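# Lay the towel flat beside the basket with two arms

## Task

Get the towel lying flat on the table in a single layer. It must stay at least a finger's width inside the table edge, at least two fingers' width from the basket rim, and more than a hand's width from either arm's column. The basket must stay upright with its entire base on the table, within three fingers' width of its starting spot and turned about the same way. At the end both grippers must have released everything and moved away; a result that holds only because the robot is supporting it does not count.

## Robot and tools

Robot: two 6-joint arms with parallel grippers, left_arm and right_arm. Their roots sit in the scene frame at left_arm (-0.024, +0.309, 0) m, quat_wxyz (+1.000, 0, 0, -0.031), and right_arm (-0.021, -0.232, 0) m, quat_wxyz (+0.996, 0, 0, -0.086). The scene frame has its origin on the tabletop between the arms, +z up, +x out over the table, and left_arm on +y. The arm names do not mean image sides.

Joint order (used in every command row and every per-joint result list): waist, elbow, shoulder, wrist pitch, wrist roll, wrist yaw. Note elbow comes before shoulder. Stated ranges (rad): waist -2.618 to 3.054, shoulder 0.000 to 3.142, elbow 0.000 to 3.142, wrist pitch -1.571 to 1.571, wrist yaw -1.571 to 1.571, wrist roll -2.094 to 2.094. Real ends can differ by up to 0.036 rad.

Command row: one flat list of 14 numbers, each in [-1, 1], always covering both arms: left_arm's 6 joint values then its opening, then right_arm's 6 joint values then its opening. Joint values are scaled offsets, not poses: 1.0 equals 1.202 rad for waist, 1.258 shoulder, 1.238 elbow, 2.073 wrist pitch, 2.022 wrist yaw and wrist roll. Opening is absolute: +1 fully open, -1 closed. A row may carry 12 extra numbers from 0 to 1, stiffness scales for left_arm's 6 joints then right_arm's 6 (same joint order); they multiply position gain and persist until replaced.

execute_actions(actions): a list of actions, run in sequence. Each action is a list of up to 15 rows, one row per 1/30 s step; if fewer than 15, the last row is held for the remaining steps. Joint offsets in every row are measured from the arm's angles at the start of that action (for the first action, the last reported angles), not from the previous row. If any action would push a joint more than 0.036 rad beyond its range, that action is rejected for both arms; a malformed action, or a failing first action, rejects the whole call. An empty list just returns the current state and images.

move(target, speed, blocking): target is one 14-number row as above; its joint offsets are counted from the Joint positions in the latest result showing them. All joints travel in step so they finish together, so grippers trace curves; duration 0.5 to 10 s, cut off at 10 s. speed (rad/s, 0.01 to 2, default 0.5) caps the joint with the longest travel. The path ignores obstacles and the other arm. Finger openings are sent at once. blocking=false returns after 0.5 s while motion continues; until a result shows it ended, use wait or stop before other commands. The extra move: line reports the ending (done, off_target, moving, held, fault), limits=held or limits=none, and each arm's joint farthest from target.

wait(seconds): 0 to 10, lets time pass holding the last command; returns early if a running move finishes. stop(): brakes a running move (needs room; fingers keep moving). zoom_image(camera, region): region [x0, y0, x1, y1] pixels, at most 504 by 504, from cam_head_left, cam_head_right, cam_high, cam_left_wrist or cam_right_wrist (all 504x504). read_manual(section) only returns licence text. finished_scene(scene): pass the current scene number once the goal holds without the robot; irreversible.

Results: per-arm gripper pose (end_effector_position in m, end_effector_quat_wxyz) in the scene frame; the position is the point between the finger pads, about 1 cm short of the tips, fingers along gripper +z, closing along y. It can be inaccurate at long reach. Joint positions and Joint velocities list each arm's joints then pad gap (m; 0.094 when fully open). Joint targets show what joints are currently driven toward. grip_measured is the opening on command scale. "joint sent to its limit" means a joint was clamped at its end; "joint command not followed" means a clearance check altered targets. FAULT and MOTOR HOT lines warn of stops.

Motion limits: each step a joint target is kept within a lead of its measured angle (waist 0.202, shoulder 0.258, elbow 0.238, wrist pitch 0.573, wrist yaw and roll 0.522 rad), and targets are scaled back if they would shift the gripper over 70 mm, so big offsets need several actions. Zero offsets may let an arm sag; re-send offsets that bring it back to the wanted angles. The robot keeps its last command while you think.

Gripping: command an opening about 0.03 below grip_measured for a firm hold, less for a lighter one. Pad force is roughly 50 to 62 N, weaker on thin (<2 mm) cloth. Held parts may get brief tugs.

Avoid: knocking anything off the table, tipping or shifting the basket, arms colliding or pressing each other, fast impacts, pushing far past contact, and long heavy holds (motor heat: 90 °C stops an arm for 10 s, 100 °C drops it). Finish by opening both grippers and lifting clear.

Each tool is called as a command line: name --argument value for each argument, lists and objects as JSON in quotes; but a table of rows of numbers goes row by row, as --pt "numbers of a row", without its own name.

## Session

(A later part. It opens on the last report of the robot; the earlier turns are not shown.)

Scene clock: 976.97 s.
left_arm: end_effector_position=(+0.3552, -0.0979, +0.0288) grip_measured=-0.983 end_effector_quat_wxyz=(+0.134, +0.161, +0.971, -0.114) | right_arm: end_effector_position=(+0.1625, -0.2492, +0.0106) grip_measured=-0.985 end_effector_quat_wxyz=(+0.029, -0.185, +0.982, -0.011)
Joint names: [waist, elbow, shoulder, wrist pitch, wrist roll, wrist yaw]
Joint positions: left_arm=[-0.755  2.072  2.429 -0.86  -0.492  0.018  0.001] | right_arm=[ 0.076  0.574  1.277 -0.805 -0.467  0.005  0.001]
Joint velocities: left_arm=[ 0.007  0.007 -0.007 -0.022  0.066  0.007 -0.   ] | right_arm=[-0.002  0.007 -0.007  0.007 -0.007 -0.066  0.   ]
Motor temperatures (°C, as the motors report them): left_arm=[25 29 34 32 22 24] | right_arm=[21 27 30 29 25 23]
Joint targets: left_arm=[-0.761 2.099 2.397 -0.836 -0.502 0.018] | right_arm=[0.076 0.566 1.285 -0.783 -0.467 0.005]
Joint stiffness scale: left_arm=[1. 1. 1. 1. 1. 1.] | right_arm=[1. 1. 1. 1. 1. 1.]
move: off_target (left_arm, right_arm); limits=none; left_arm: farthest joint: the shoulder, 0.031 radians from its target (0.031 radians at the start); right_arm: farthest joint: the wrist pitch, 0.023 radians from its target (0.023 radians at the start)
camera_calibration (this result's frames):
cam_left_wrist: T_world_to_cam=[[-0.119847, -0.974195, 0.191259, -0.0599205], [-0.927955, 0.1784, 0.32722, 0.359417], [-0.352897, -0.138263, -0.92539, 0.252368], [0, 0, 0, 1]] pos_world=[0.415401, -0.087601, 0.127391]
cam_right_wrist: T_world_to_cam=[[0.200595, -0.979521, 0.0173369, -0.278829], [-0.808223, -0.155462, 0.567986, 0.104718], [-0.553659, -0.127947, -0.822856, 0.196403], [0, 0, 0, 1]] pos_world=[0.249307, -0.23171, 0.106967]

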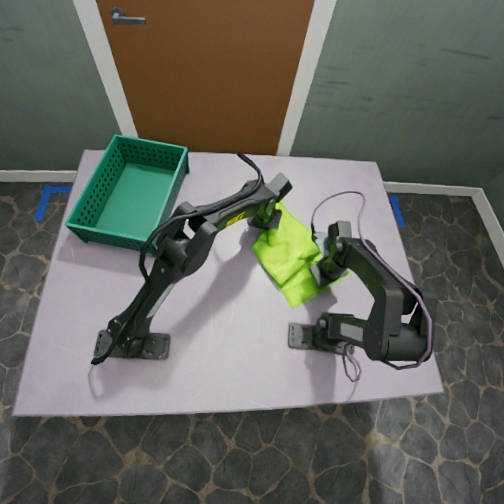

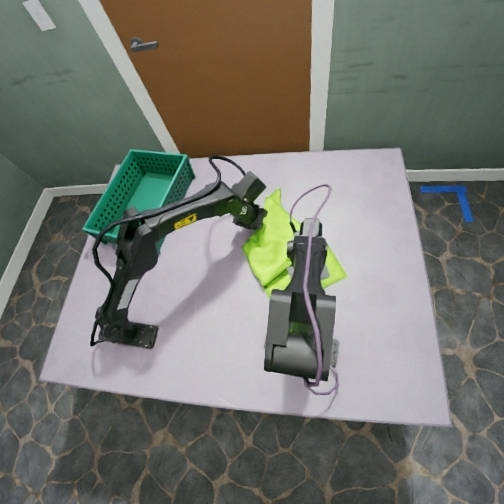

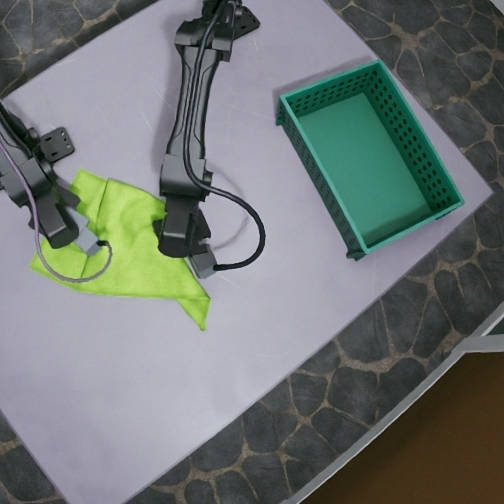

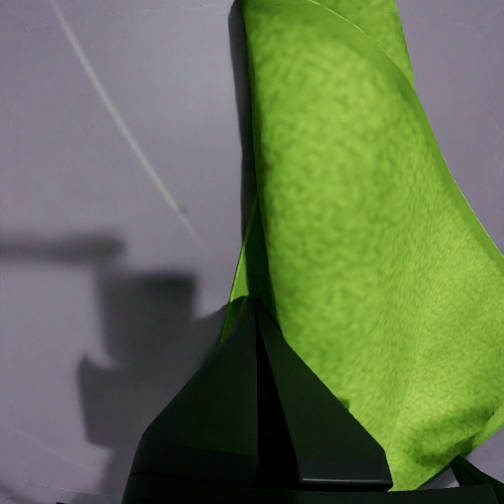

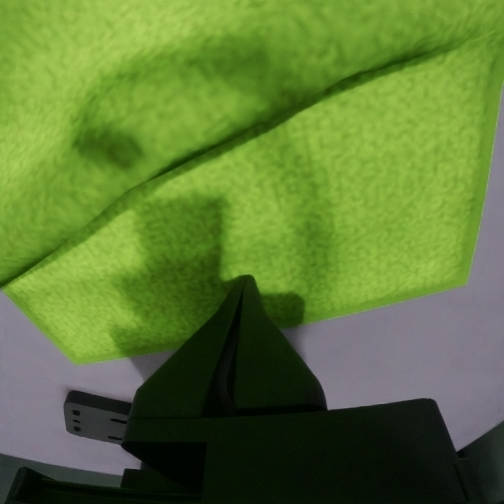

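execute_actions --actions '[[[-0.01,0.022,-0.035,-0.01,0,-0.02,-1, 0,-0.006,0.006,0.011,0,0,-1],[-0.01,0.022,-0.035,-0.01,0,-0.02,-1, 0,-0.006,0.006,0.011,0,0,-1],[-0.01,0.022,-0.035,-0.01,0,-0.02,-1, 0,-0.006,0.006,0.011,0,0,-1],[-0.02,0.022,-0.037,-0.02,0,-0.04,-0.9, 0,-0.006,0.006,0.011,0,0,-1],[-0.02,0.022,-0.037,-0.02,0,-0.04,-0.9, 0,-0.006,0.006,0.011,0,0,-1],[-0.02,0.022,-0.037,-0.02,0,-0.04,-0.8, 0,-0.006,0.006,0.011,0,0,-1],[-0.028,0.022,-0.037,-0.03,0,-0.055,-0.8, 0,-0.006,0.006,0.011,0,0,-1],[-0.028,0.022,-0.037,-0.03,0,-0.055,-0.7, 0,-0.006,0.006,0.011,0,0,-1],[-0.028,0.022,-0.037,-0.03,0,-0.055,-0.7, 0,-0.006,0.006,0.011,0,0,-1],[-0.035,0.022,-0.037,-0.036,0,-0.067,-0.6, 0,-0.006,0.006,0.011,0,0,-1],[-0.035,0.022,-0.037,-0.036,0,-0.067,-0.6, 0,-0.006,0.006,0.011,0,0,-1],[-0.035,0.022,-0.037,-0.036,0,-0.067,-0.49, 0,-0.006,0.006,0.011,0,0,-1]]]'

wait --seconds 0.5

Scene clock: 1000.60 s.
left_arm: end_effector_position=(+0.3488, -0.0897, +0.0348) grip_measured=-0.493 end_effector_quat_wxyz=(+0.153, +0.169, +0.972, -0.064) | right_arm: end_effector_position=(+0.1627, -0.2492, +0.0107) grip_measured=-0.985 end_effector_quat_wxyz=(+0.030, -0.185, +0.982, -0.011)
Joint names: [waist, elbow, shoulder, wrist pitch, wrist roll, wrist yaw]
Joint positions: left_arm=[-0.788  2.072  2.411 -0.911 -0.493 -0.09   0.024] | right_arm=[ 0.076  0.574  1.277 -0.804 -0.467  0.005  0.001]
Joint velocities: left_arm=[-0.042 -0.007 -0.012 -0.051 -0.022 -0.11   0.001] | right_arm=[-0.007  0.007  0.022 -0.007 -0.022 -0.007 -0.001]
Motor temperatures (°C, as the motors report them): left_arm=[25 29 36 33 22 24] | right_arm=[21 27 29 29 25 23]
Joint targets: left_arm=[-0.797 2.099 2.382 -0.935 -0.492 -0.117] | right_arm=[0.076 0.566 1.285 -0.782 -0.467 0.005]
Joint stiffness scale: left_arm=[1. 1. 1. 1. 1. 1.] | right_arm=[1. 1. 1. 1. 1. 1.]
camera_calibration (this result's frames):
cam_left_wrist: T_world_to_cam=[[-0.12483, -0.987786, 0.0932585, -0.0498831], [-0.94494, 0.147018, 0.292361, 0.354375], [-0.302501, -0.0516282, -0.95175, 0.247897], [0, 0, 0, 1]] pos_world=[0.403625, -0.0885748, 0.136982]
cam_right_wrist: T_world_to_cam=[[0.200581, -0.97952, 0.0175603, -0.278884], [-0.808654, -0.155421, 0.567383, 0.104947], [-0.553033, -0.128007, -0.823267, 0.196402], [0, 0, 0, 1]] pos_world=[0.249422, -0.231721, 0.107043]

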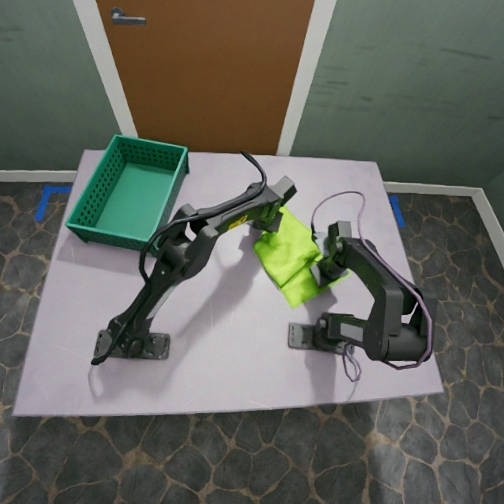

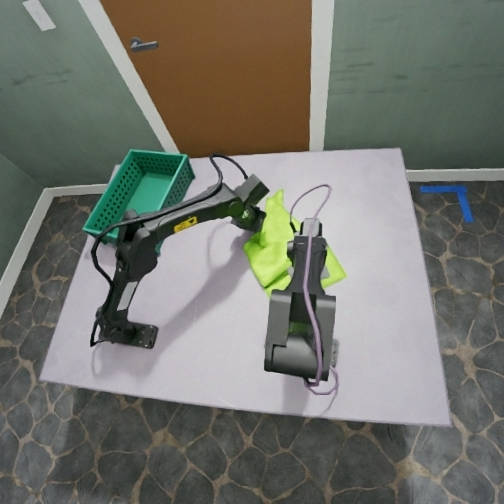

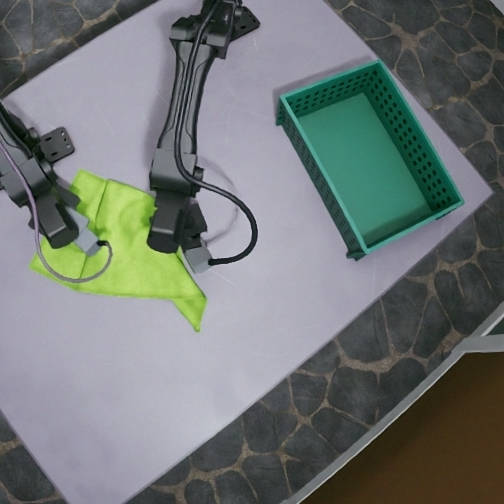

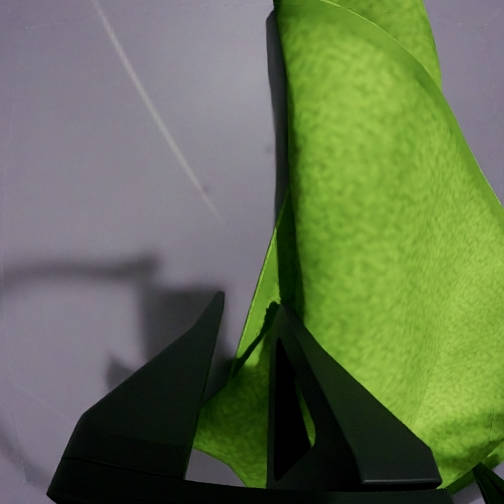

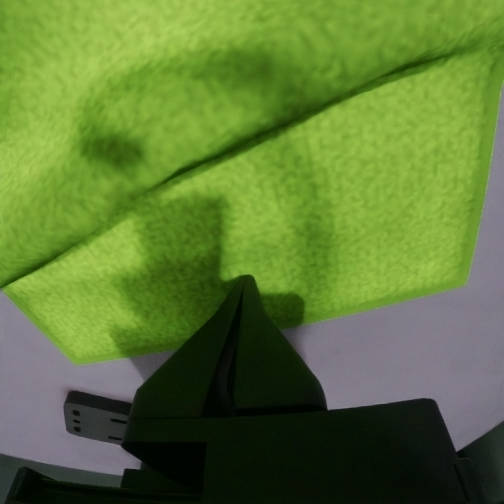

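Scene clock: 1001.10 s.
left_arm: end_effector_position=(+0.3490, -0.0875, +0.0345) grip_measured=-0.493 end_effector_quat_wxyz=(+0.154, +0.168, +0.972, -0.058) | right_arm: end_effector_position=(+0.1627, -0.2492, +0.0107) grip_measured=-0.985 end_effector_quat_wxyz=(+0.030, -0.185, +0.982, -0.011)
Joint names: [waist, elbow, shoulder, wrist pitch, wrist roll, wrist yaw]
Joint positions: left_arm=[-0.789  2.072  2.411 -0.917 -0.493 -0.103  0.024] | right_arm=[ 0.076  0.574  1.277 -0.804 -0.467  0.005  0.001]
Joint velocities: left_arm=[-0.012 -0.012  0.012  0.037 -0.037 -0.051 -0.   ] | right_arm=[ 0.007  0.007 -0.027 -0.022 -0.022 -0.022 -0.   ]
Motor temperatures (°C, as the motors report them): left_arm=[25 29 36 33 22 24] | right_arm=[21 27 29 29 25 23]
Joint targets: left_arm=[-0.797 2.099 2.382 -0.935 -0.492 -0.118] | right_arm=[0.076 0.566 1.285 -0.782 -0.467 0.005]
Joint stiffness scale: left_arm=[1. 1. 1. 1. 1. 1.] | right_arm=[1. 1. 1. 1. 1. 1.]
wait: 0.50 s; at rest by 0.43 s
camera_calibration (this result's frames):
cam_left_wrist: T_world_to_cam=[[-0.122508, -0.989212, 0.0803154, -0.0481677], [-0.946788, 0.140755, 0.289449, 0.354551], [-0.297632, -0.0405819, -0.953818, 0.247165], [0, 0, 0, 1]] pos_world=[0.403348, -0.0875222, 0.136995]
cam_right_wrist: T_world_to_cam=[[0.200581, -0.97952, 0.0175603, -0.278884], [-0.808654, -0.155421, 0.567383, 0.104947], [-0.553033, -0.128007, -0.823267, 0.196402], [0, 0, 0, 1]] pos_world=[0.249422, -0.231721, 0.107043]

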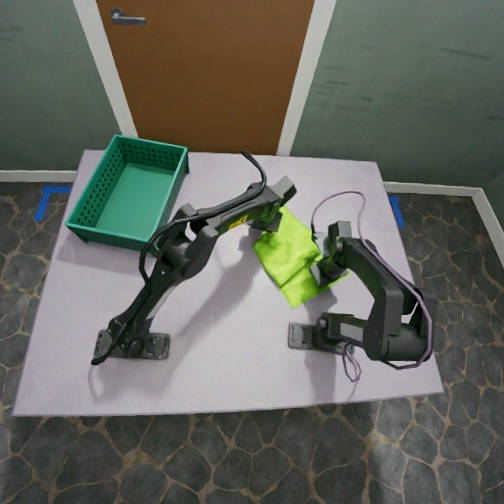

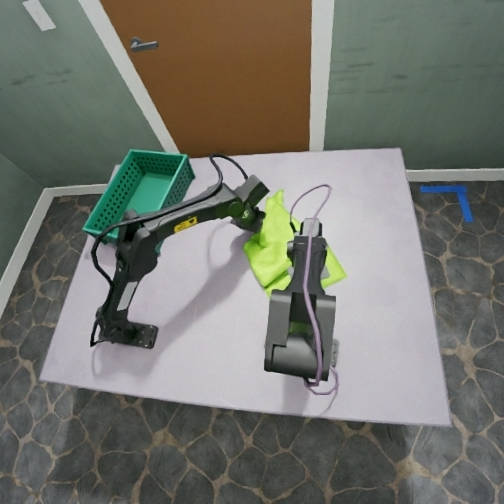

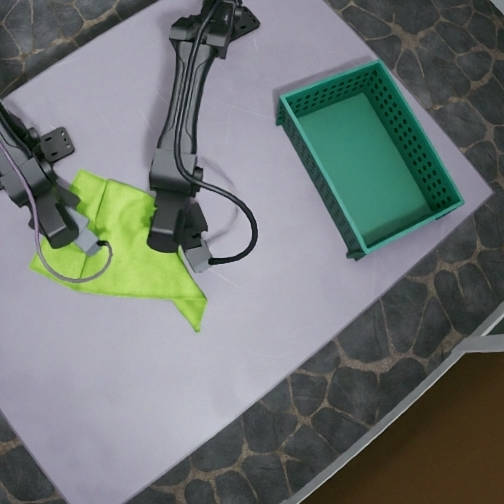

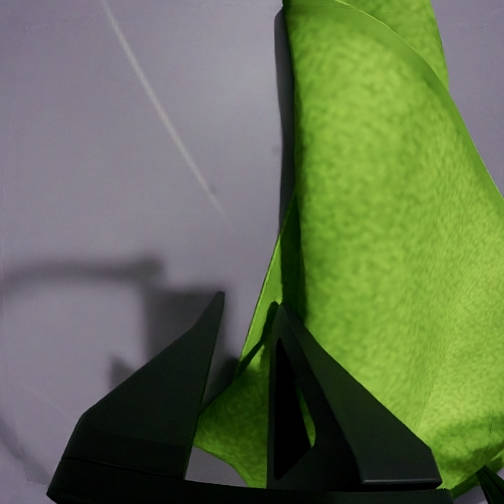

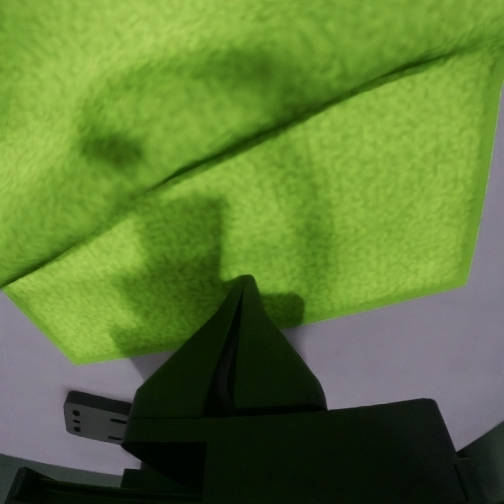

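execute_actions --actions '[[[0,0.022,-0.02,0.024,0,0,-0.49, 0,-0.006,0.006,0.011,0,0,-1],[0,0.022,-0.02,0.024,0,0,-0.49, 0,-0.006,0.006,0.011,0,0,-1],[0,0.022,-0.02,0.024,0,0,-0.49, 0,-0.006,0.006,0.011,0,0,-1],[0,0.022,-0.02,0.024,0,0,-0.49, 0,-0.006,0.006,0.011,0,0,-1],[0,0.022,-0.01,0.024,0,0,-0.49, 0,-0.006,0.006,0.011,0,0,-1],[0,0.022,0.0,0.024,0,0,-0.49, 0,-0.006,0.006,0.011,0,0,-1],[0,0.022,0.005,0.024,0,0,-0.49, 0,-0.006,0.006,0.011,0,0,-1],[0,0.022,0.01,0.024,0,0,-0.49, 0,-0.006,0.006,0.011,0,0,-1],[0,0.022,0.015,0.024,0,0,-0.49, 0,-0.006,0.006,0.011,0,0,-1],[0,0.022,0.02,0.024,0,0,-0.49, 0,-0.006,0.006,0.011,0,0,-1],[0,0.022,0.025,0.024,0,0,-0.49, 0,-0.006,0.006,0.011,0,0,-1],[0,0.022,0.03,0.024,0,0,-0.49, 0,-0.006,0.006,0.011,0,0,-1]]]'

wait --seconds 0.5

Scene clock: 1014.30 s.
left_arm: end_effector_position=(+0.3539, -0.0927, +0.0249) grip_measured=-0.493 end_effector_quat_wxyz=(+0.159, +0.168, +0.971, -0.061) | right_arm: end_effector_position=(+0.1628, -0.2492, +0.0107) grip_measured=-0.985 end_effector_quat_wxyz=(+0.030, -0.185, +0.982, -0.011)
Joint names: [waist, elbow, shoulder, wrist pitch, wrist roll, wrist yaw]
Joint positions: left_arm=[-0.789  2.077  2.438 -0.883 -0.493 -0.104  0.024] | right_arm=[ 0.076  0.574  1.277 -0.804 -0.467  0.005  0.001]
Joint velocities: left_arm=[-0.012 -0.012 -0.002  0.11  -0.007  0.007  0.001] | right_arm=[ 0.017  0.002  0.007 -0.022 -0.125  0.007 -0.   ]
Motor temperatures (°C, as the motors report them): left_arm=[25 29 36 32 22 24] | right_arm=[21 27 29 29 25 23]
Joint targets: left_arm=[-0.789 2.099 2.449 -0.868 -0.493 -0.103] | right_arm=[0.076 0.566 1.285 -0.782 -0.467 0.005]
Joint stiffness scale: left_arm=[1. 1. 1. 1. 1. 1.] | right_arm=[1. 1. 1. 1. 1. 1.]
camera_calibration (this result's frames):
cam_left_wrist: T_world_to_cam=[[-0.122939, -0.988495, 0.0881134, -0.051923], [-0.9495, 0.142985, 0.279294, 0.364054], [-0.288679, -0.0493276, -0.956154, 0.235276], [0, 0, 0, 1]] pos_world=[0.407205, -0.0917743, 0.127857]
cam_right_wrist: T_world_to_cam=[[0.200575, -0.979519, 0.0176721, -0.278912], [-0.808869, -0.1554, 0.567081, 0.105062], [-0.552721, -0.128037, -0.823472, 0.196402], [0, 0, 0, 1]] pos_world=[0.24948, -0.231726, 0.107082]

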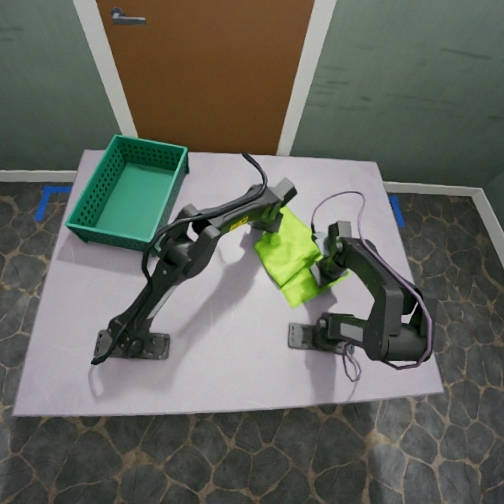

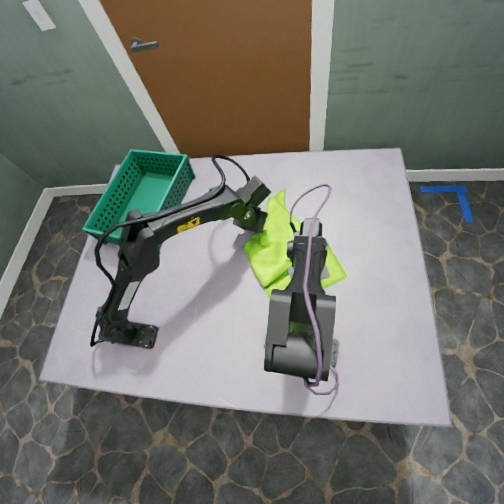

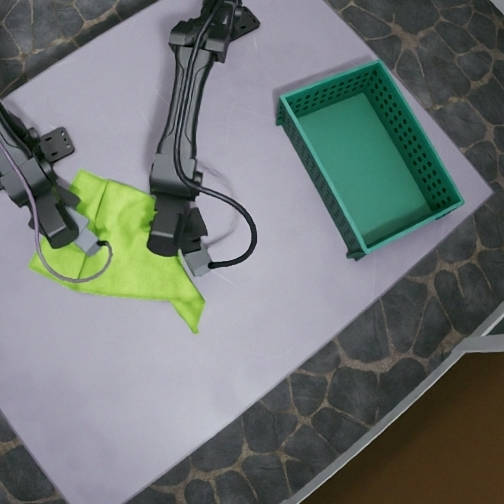

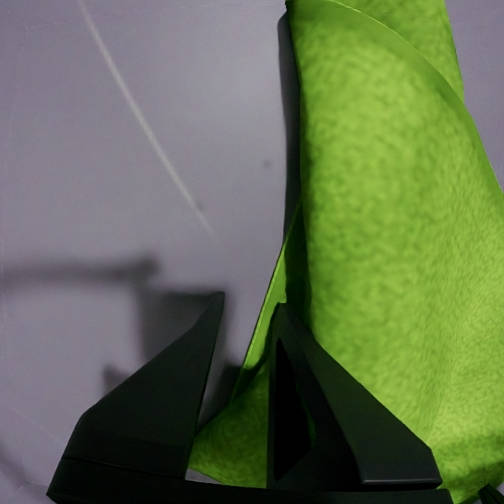

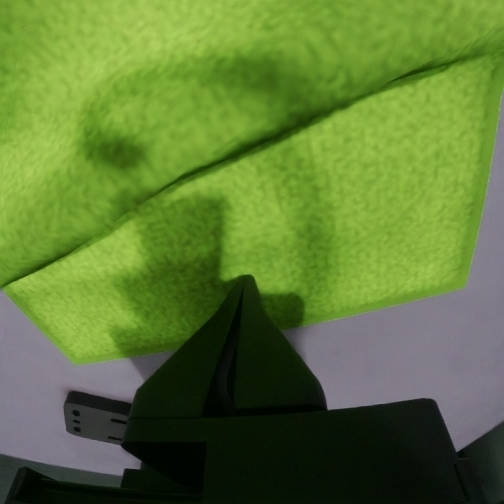

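Scene clock: 1014.80 s.
left_arm: end_effector_position=(+0.3543, -0.0930, +0.0237) grip_measured=-0.493 end_effector_quat_wxyz=(+0.160, +0.168, +0.971, -0.061) | right_arm: end_effector_position=(+0.1628, -0.2492, +0.0107) grip_measured=-0.985 end_effector_quat_wxyz=(+0.030, -0.185, +0.982, -0.011)
Joint names: [waist, elbow, shoulder, wrist pitch, wrist roll, wrist yaw]
Joint positions: left_arm=[-0.789  2.077  2.44  -0.88  -0.493 -0.105  0.024] | right_arm=[ 0.076  0.574  1.277 -0.804 -0.467  0.005  0.001]
Joint velocities: left_arm=[-0.002 -0.012  0.012  0.007  0.007 -0.037 -0.   ] | right_arm=[ 0.002 -0.007 -0.007 -0.022 -0.066  0.11  -0.   ]
Motor temperatures (°C, as the motors report them): left_arm=[25 29 36 32 22 24] | right_arm=[21 27 29 29 25 23]
Joint targets: left_arm=[-0.789 2.099 2.449 -0.868 -0.493 -0.103] | right_arm=[0.076 0.566 1.285 -0.782 -0.467 0.005]
Joint stiffness scale: left_arm=[1. 1. 1. 1. 1. 1.] | right_arm=[1. 1. 1. 1. 1. 1.]
wait: 0.50 s; at rest by 0.23 s
camera_calibration (this result's frames):
cam_left_wrist: T_world_to_cam=[[-0.122886, -0.98848, 0.0883508, -0.0521605], [-0.949733, 0.142962, 0.278511, 0.364917], [-0.287933, -0.0496848, -0.956361, 0.233995], [0, 0, 0, 1]] pos_world=[0.407539, -0.0921029, 0.126759]
cam_right_wrist: T_world_to_cam=[[0.200575, -0.979519, 0.0176721, -0.278912], [-0.808869, -0.1554, 0.567081, 0.105062], [-0.552721, -0.128037, -0.823472, 0.196402], [0, 0, 0, 1]] pos_world=[0.24948, -0.231726, 0.107082]

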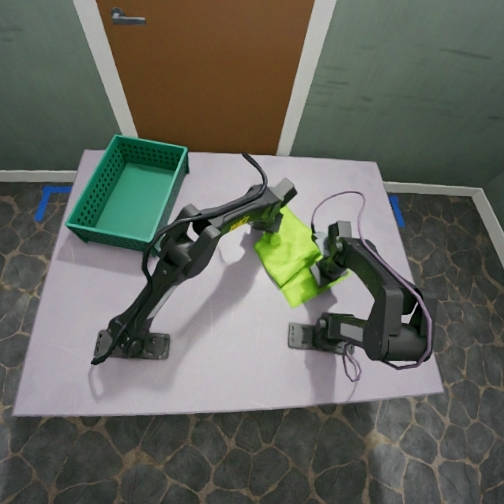

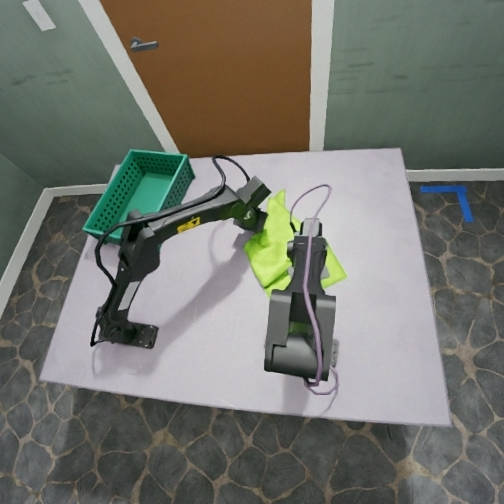

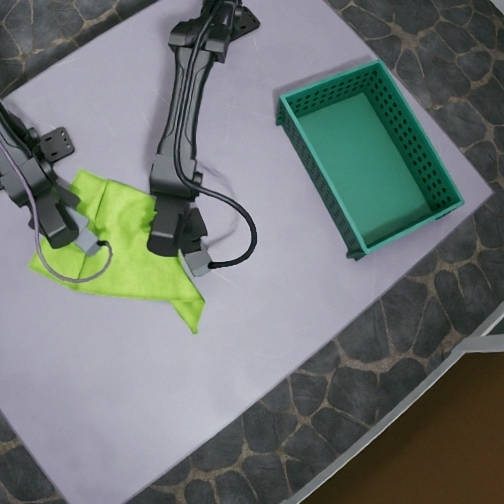

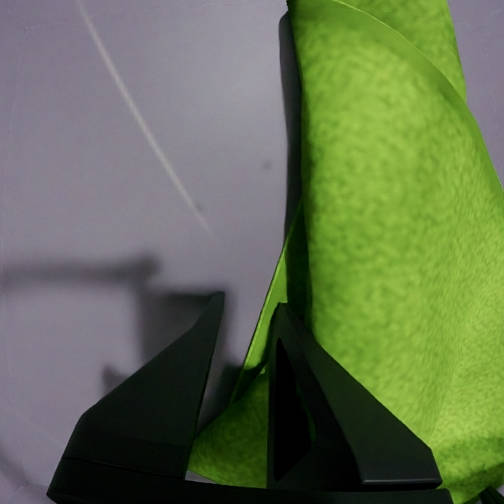

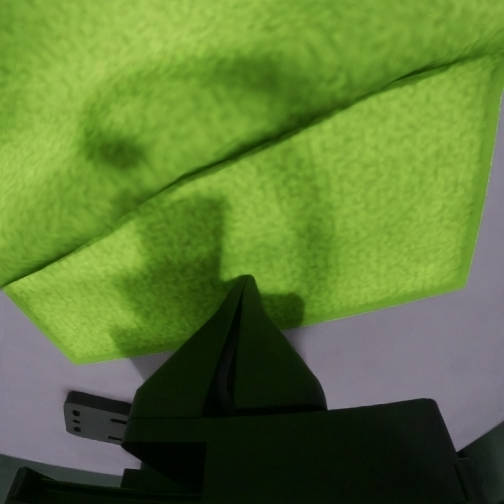

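Close slowly while keeping pressure.

execute_actions --actions '[[[0,0.018,0.008,0.006,0,0,-0.52, 0,-0.006,0.006,0.011,0,0,-1],[0,0.018,0.008,0.006,0,0,-0.55, 0,-0.006,0.006,0.011,0,0,-1],[0,0.018,0.008,0.006,0,0,-0.58, 0,-0.006,0.006,0.011,0,0,-1],[0,0.018,0.008,0.006,0,0,-0.61, 0,-0.006,0.006,0.011,0,0,-1],[0,0.018,0.008,0.006,0,0,-0.64, 0,-0.006,0.006,0.011,0,0,-1],[0,0.018,0.008,0.006,0,0,-0.67, 0,-0.006,0.006,0.011,0,0,-1],[0,0.018,0.008,0.006,0,0,-0.70, 0,-0.006,0.006,0.011,0,0,-1],[0,0.018,0.008,0.006,0,0,-0.73, 0,-0.006,0.006,0.011,0,0,-1],[0,0.018,0.008,0.006,0,0,-0.76, 0,-0.006,0.006,0.011,0,0,-1],[0,0.018,0.008,0.006,0,0,-0.79, 0,-0.006,0.006,0.011,0,0,-1],[0,0.018,0.008,0.006,0,0,-0.82, 0,-0.006,0.006,0.011,0,0,-1],[0,0.018,0.008,0.006,0,0,-0.85, 0,-0.006,0.006,0.011,0,0,-1],[0,0.018,0.008,0.006,0,0,-0.88, 0,-0.006,0.006,0.011,0,0,-1],[0,0.018,0.008,0.006,0,0,-0.91, 0,-0.006,0.006,0.011,0,0,-1],[0,0.018,0.008,0.006,0,0,-0.94, 0,-0.006,0.006,0.011,0,0,-1]],[[0,0.018,0.008,0.006,0,0,-0.97, 0,-0.006,0.006,0.011,0,0,-1],[0,0.018,0.008,0.006,0,0,-1, 0,-0.006,0.006,0.011,0,0,-1]]]'

Scene clock: 1031.60 s.
left_arm: end_effector_position=(+0.3553, -0.0940, +0.0233) grip_measured=-0.982 end_effector_quat_wxyz=(+0.162, +0.167, +0.971, -0.063) | right_arm: end_effector_position=(+0.1631, -0.2493, +0.0107) grip_measured=-0.985 end_effector_quat_wxyz=(+0.031, -0.185, +0.982, -0.011)
Joint names: [waist, elbow, shoulder, wrist pitch, wrist roll, wrist yaw]
Joint positions: left_arm=[-0.789  2.077  2.442 -0.873 -0.493 -0.105  0.001] | right_arm=[ 0.076  0.574  1.277 -0.802 -0.467  0.005  0.001]
Joint velocities: left_arm=[ 0.002  0.002 -0.007  0.066  0.022 -0.022 -0.   ] | right_arm=[ 0.007 -0.007 -0.012 -0.051  0.022 -0.081  0.   ]
Motor temperatures (°C, as the motors report them): left_arm=[25 29 35 32 22 24] | right_arm=[21 27 29 29 25 23]
Joint targets: left_arm=[-0.789 2.100 2.451 -0.862 -0.493 -0.103] | right_arm=[0.076 0.566 1.285 -0.780 -0.467 0.005]
Joint stiffness scale: left_arm=[1. 1. 1. 1. 1. 1.] | right_arm=[1. 1. 1. 1. 1. 1.]
camera_calibration (this result's frames):
cam_left_wrist: T_world_to_cam=[[-0.122983, -0.988218, 0.0911021, -0.0529683], [-0.950822, 0.143627, 0.274425, 0.366713], [-0.284276, -0.0528724, -0.957283, 0.232237], [0, 0, 0, 1]] pos_world=[0.408184, -0.0927354, 0.126507]
cam_right_wrist: T_world_to_cam=[[0.200548, -0.979516, 0.018119, -0.279023], [-0.80973, -0.155318, 0.565875, 0.105521], [-0.551469, -0.128156, -0.824292, 0.1964], [0, 0, 0, 1]] pos_world=[0.24971, -0.231748, 0.107235]

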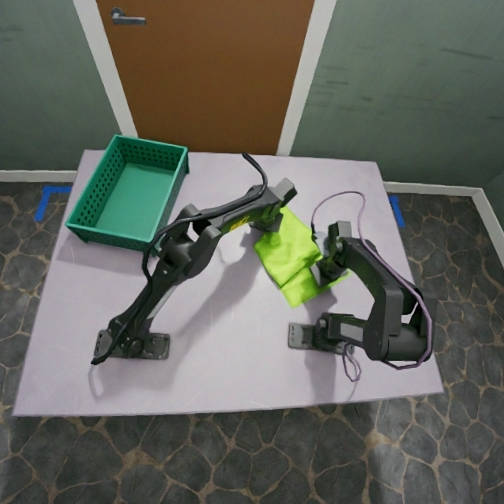

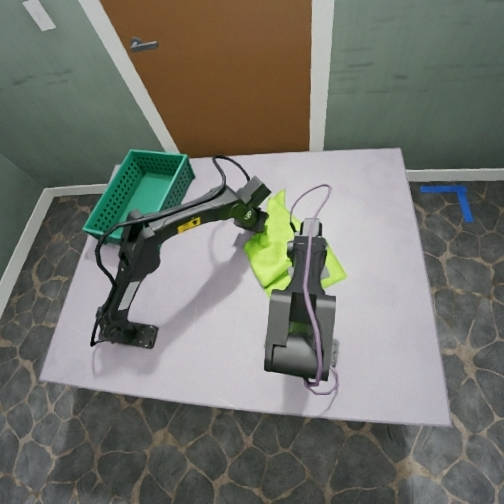

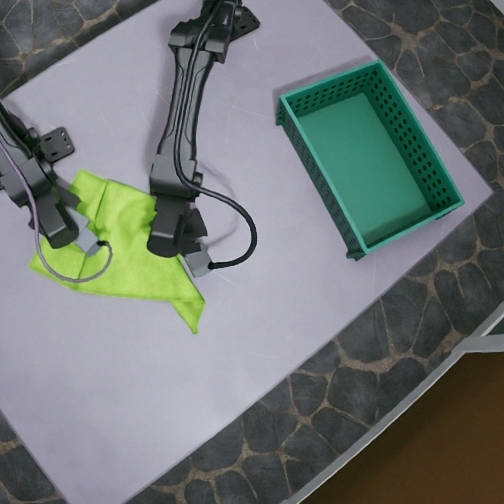

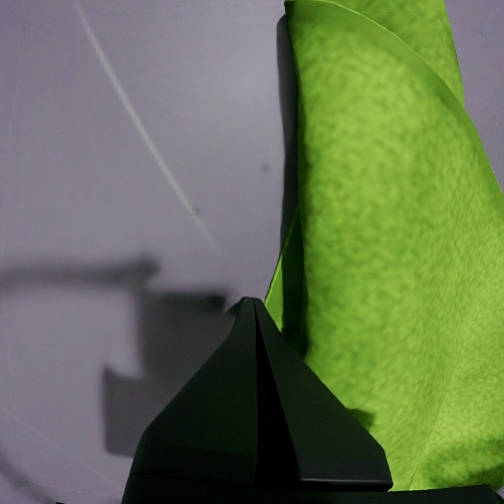

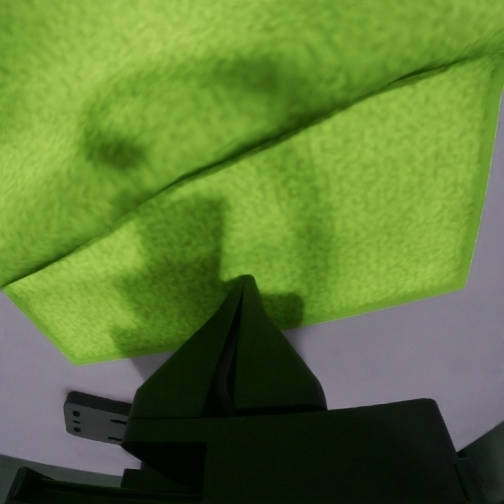

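execute_actions --actions '[[[0,0.018,-0.03,0,0,0,-1, 0,-0.006,0.006,0.011,0,0,-1],[0,0.018,-0.037,0,0,0,-1, 0,-0.006,0.006,0.011,0,0,-1],[0,0.018,-0.037,0,0,-0.01,-1, 0,-0.006,0.006,0.011,0,0,-1],[0,0.018,-0.037,0,0,-0.02,-1, 0,-0.006,0.006,0.011,0,0,-1],[0,0.018,-0.037,0,0,-0.03,-1, 0,-0.006,0.006,0.011,0,0,-1],[-0.005,0.018,-0.037,0,0,-0.04,-1, 0,-0.006,0.006,0.011,0,0,-1],[-0.01,0.018,-0.037,0,0,-0.05,-1, 0,-0.006,0.006,0.011,0,0,-1],[-0.015,0.018,-0.037,0,0,-0.06,-1, 0,-0.006,0.006,0.011,0,0,-1],[-0.02,0.018,-0.037,0,0,-0.07,-1, 0,-0.006,0.006,0.011,0,0,-1],[-0.025,0.018,-0.037,0,0,-0.08,-1, 0,-0.006,0.006,0.011,0,0,-1],[-0.03,0.018,-0.037,0,0,-0.08,-0.9, 0,-0.006,0.006,0.011,0,0,-1],[-0.035,0.018,-0.037,0,0,-0.08,-0.8, 0,-0.006,0.006,0.011,0,0,-1],[-0.04,0.018,-0.037,0,0,-0.08,-0.7, 0,-0.006,0.006,0.011,0,0,-1],[-0.046,0.018,-0.037,0,0,-0.08,-0.6, 0,-0.006,0.006,0.011,0,0,-1],[-0.046,0.018,-0.037,0,0,-0.08,-0.5, 0,-0.006,0.006,0.011,0,0,-1]]]'

wait --seconds 0.6

Scene clock: 1054.40 s.
left_arm: end_effector_position=(+0.3608, -0.0910, +0.0362) grip_measured=-0.548 end_effector_quat_wxyz=(+0.206, +0.169, +0.964, -0.022) | right_arm: end_effector_position=(+0.1632, -0.2493, +0.0107) grip_measured=-0.985 end_effector_quat_wxyz=(+0.031, -0.185, +0.982, -0.011)
Joint names: [waist, elbow, shoulder, wrist pitch, wrist roll, wrist yaw]
Joint positions: left_arm=[-0.819  2.077  2.425 -0.873 -0.493 -0.233  0.021] | right_arm=[ 0.076  0.574  1.277 -0.802 -0.467  0.005  0.001]
Joint velocities: left_arm=[-0.227  0.007 -0.002 -0.007 -0.037 -0.168  0.093] | right_arm=[ 0.002  0.012  0.002  0.037 -0.007 -0.022  0.001]
Motor temperatures (°C, as the motors report them): left_arm=[25 29 35 32 22 24] | right_arm=[21 27 29 28 25 23]
Joint targets: left_arm=[-0.844 2.100 2.396 -0.873 -0.493 -0.267] | right_arm=[0.076 0.566 1.285 -0.780 -0.467 0.005]
Joint stiffness scale: left_arm=[1. 1. 1. 1. 1. 1.] | right_arm=[1. 1. 1. 1. 1. 1.]
camera_calibration (this result's frames):
cam_left_wrist: T_world_to_cam=[[-0.115167, -0.993233, 0.015022, -0.0509822], [-0.97614, 0.115961, 0.183584, 0.377796], [-0.184084, 0.00647915, -0.982889, 0.216526], [0, 0, 0, 1]] pos_world=[0.402769, -0.0958497, 0.144229]
cam_right_wrist: T_world_to_cam=[[0.200541, -0.979516, 0.0182307, -0.279051], [-0.809945, -0.155297, 0.565573, 0.105636], [-0.551156, -0.128186, -0.824497, 0.1964], [0, 0, 0, 1]] pos_world=[0.249767, -0.231754, 0.107273]

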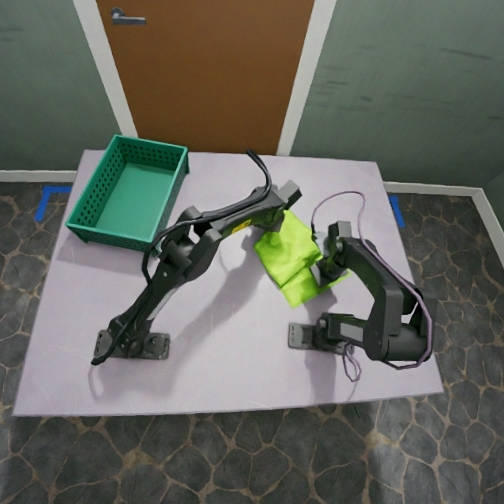

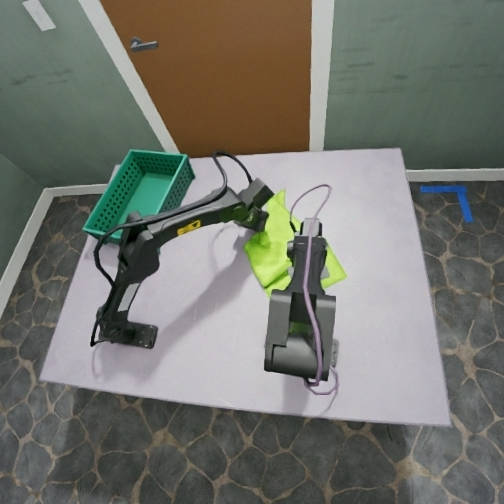

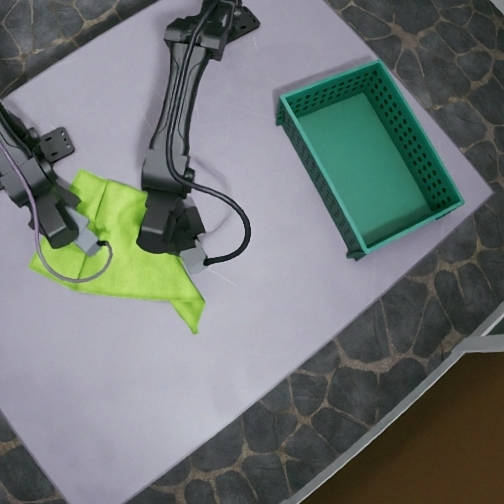

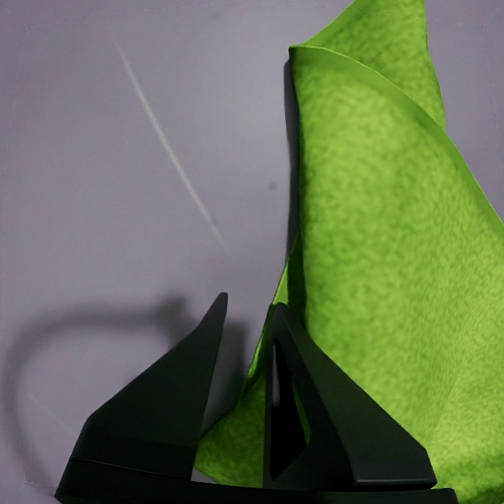

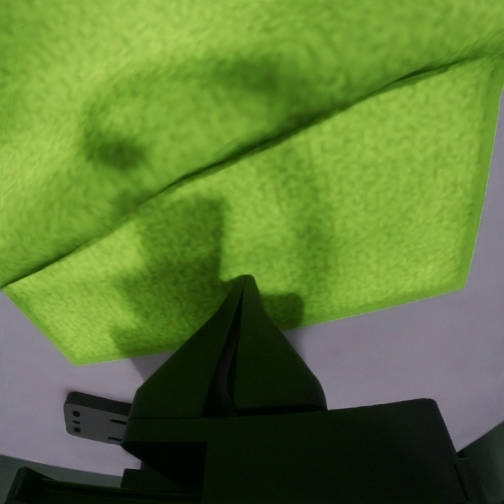

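Scene clock: 1055.00 s.
left_arm: end_effector_position=(+0.3536, -0.0977, +0.0370) grip_measured=-0.503 end_effector_quat_wxyz=(+0.212, +0.179, +0.961, -0.017) | right_arm: end_effector_position=(+0.1632, -0.2493, +0.0107) grip_measured=-0.985 end_effector_quat_wxyz=(+0.031, -0.185, +0.982, -0.011)
Joint names: [waist, elbow, shoulder, wrist pitch, wrist roll, wrist yaw]
Joint positions: left_arm=[-0.842  2.077  2.425 -0.873 -0.493 -0.251  0.023] | right_arm=[ 0.076  0.574  1.277 -0.802 -0.467  0.005  0.001]
Joint velocities: left_arm=[-0.012 -0.002  0.002 -0.051  0.007 -0.007 -0.   ] | right_arm=[ 0.017 -0.007 -0.012 -0.007  0.066  0.007  0.   ]
Motor temperatures (°C, as the motors report them): left_arm=[25 29 35 32 22 24] | right_arm=[21 27 29 28 25 23]
Joint targets: left_arm=[-0.845 2.100 2.396 -0.873 -0.493 -0.267] | right_arm=[0.076 0.566 1.285 -0.780 -0.467 0.005]
Joint stiffness scale: left_arm=[1. 1. 1. 1. 1. 1.] | right_arm=[1. 1. 1. 1. 1. 1.]
wait: 0.60 s; at rest by 0.57 s
camera_calibration (this result's frames):
cam_left_wrist: T_world_to_cam=[[-0.132381, -0.991196, 0.00240991, -0.0517916], [-0.976443, 0.130828, 0.171588, 0.37342], [-0.170393, 0.0203619, -0.985166, 0.212582], [0, 0, 0, 1]] pos_world=[0.393989, -0.104518, 0.145479]
cam_right_wrist: T_world_to_cam=[[0.200541, -0.979516, 0.0182307, -0.279051], [-0.809945, -0.155297, 0.565573, 0.105636], [-0.551156, -0.128186, -0.824497, 0.1964], [0, 0, 0, 1]] pos_world=[0.249767, -0.231754, 0.107273]

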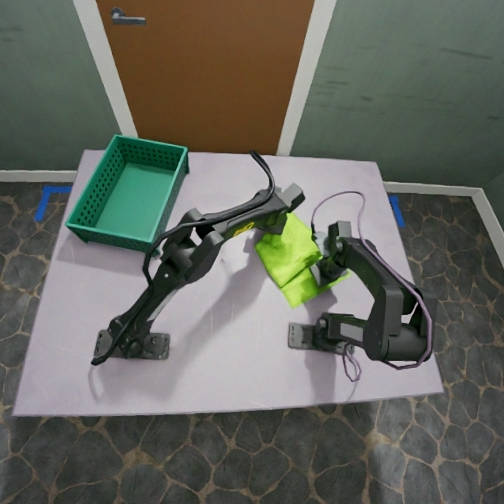

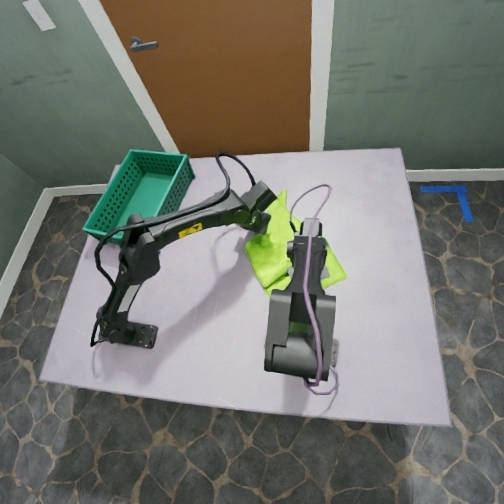

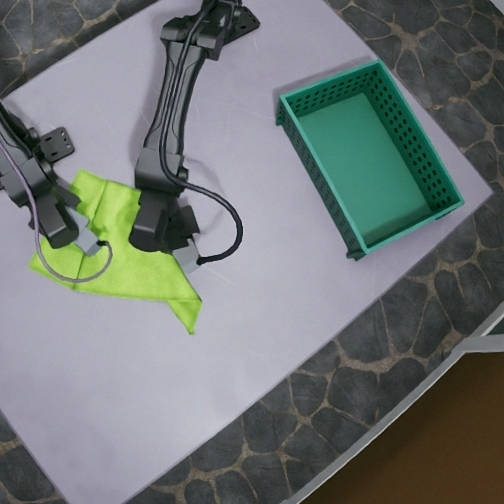

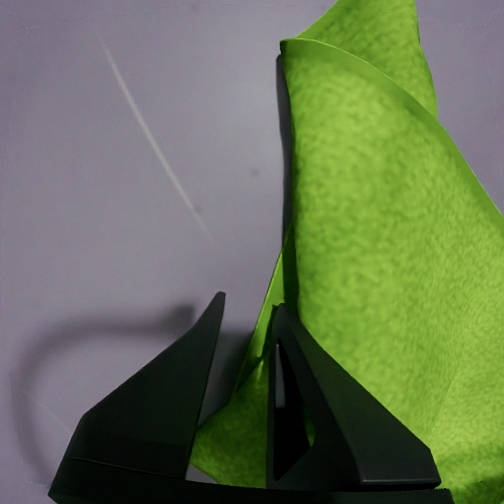

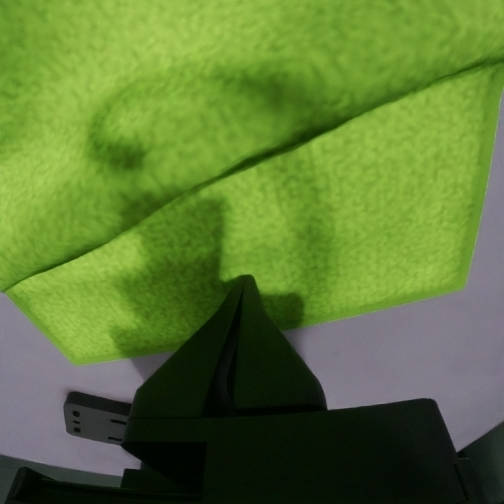

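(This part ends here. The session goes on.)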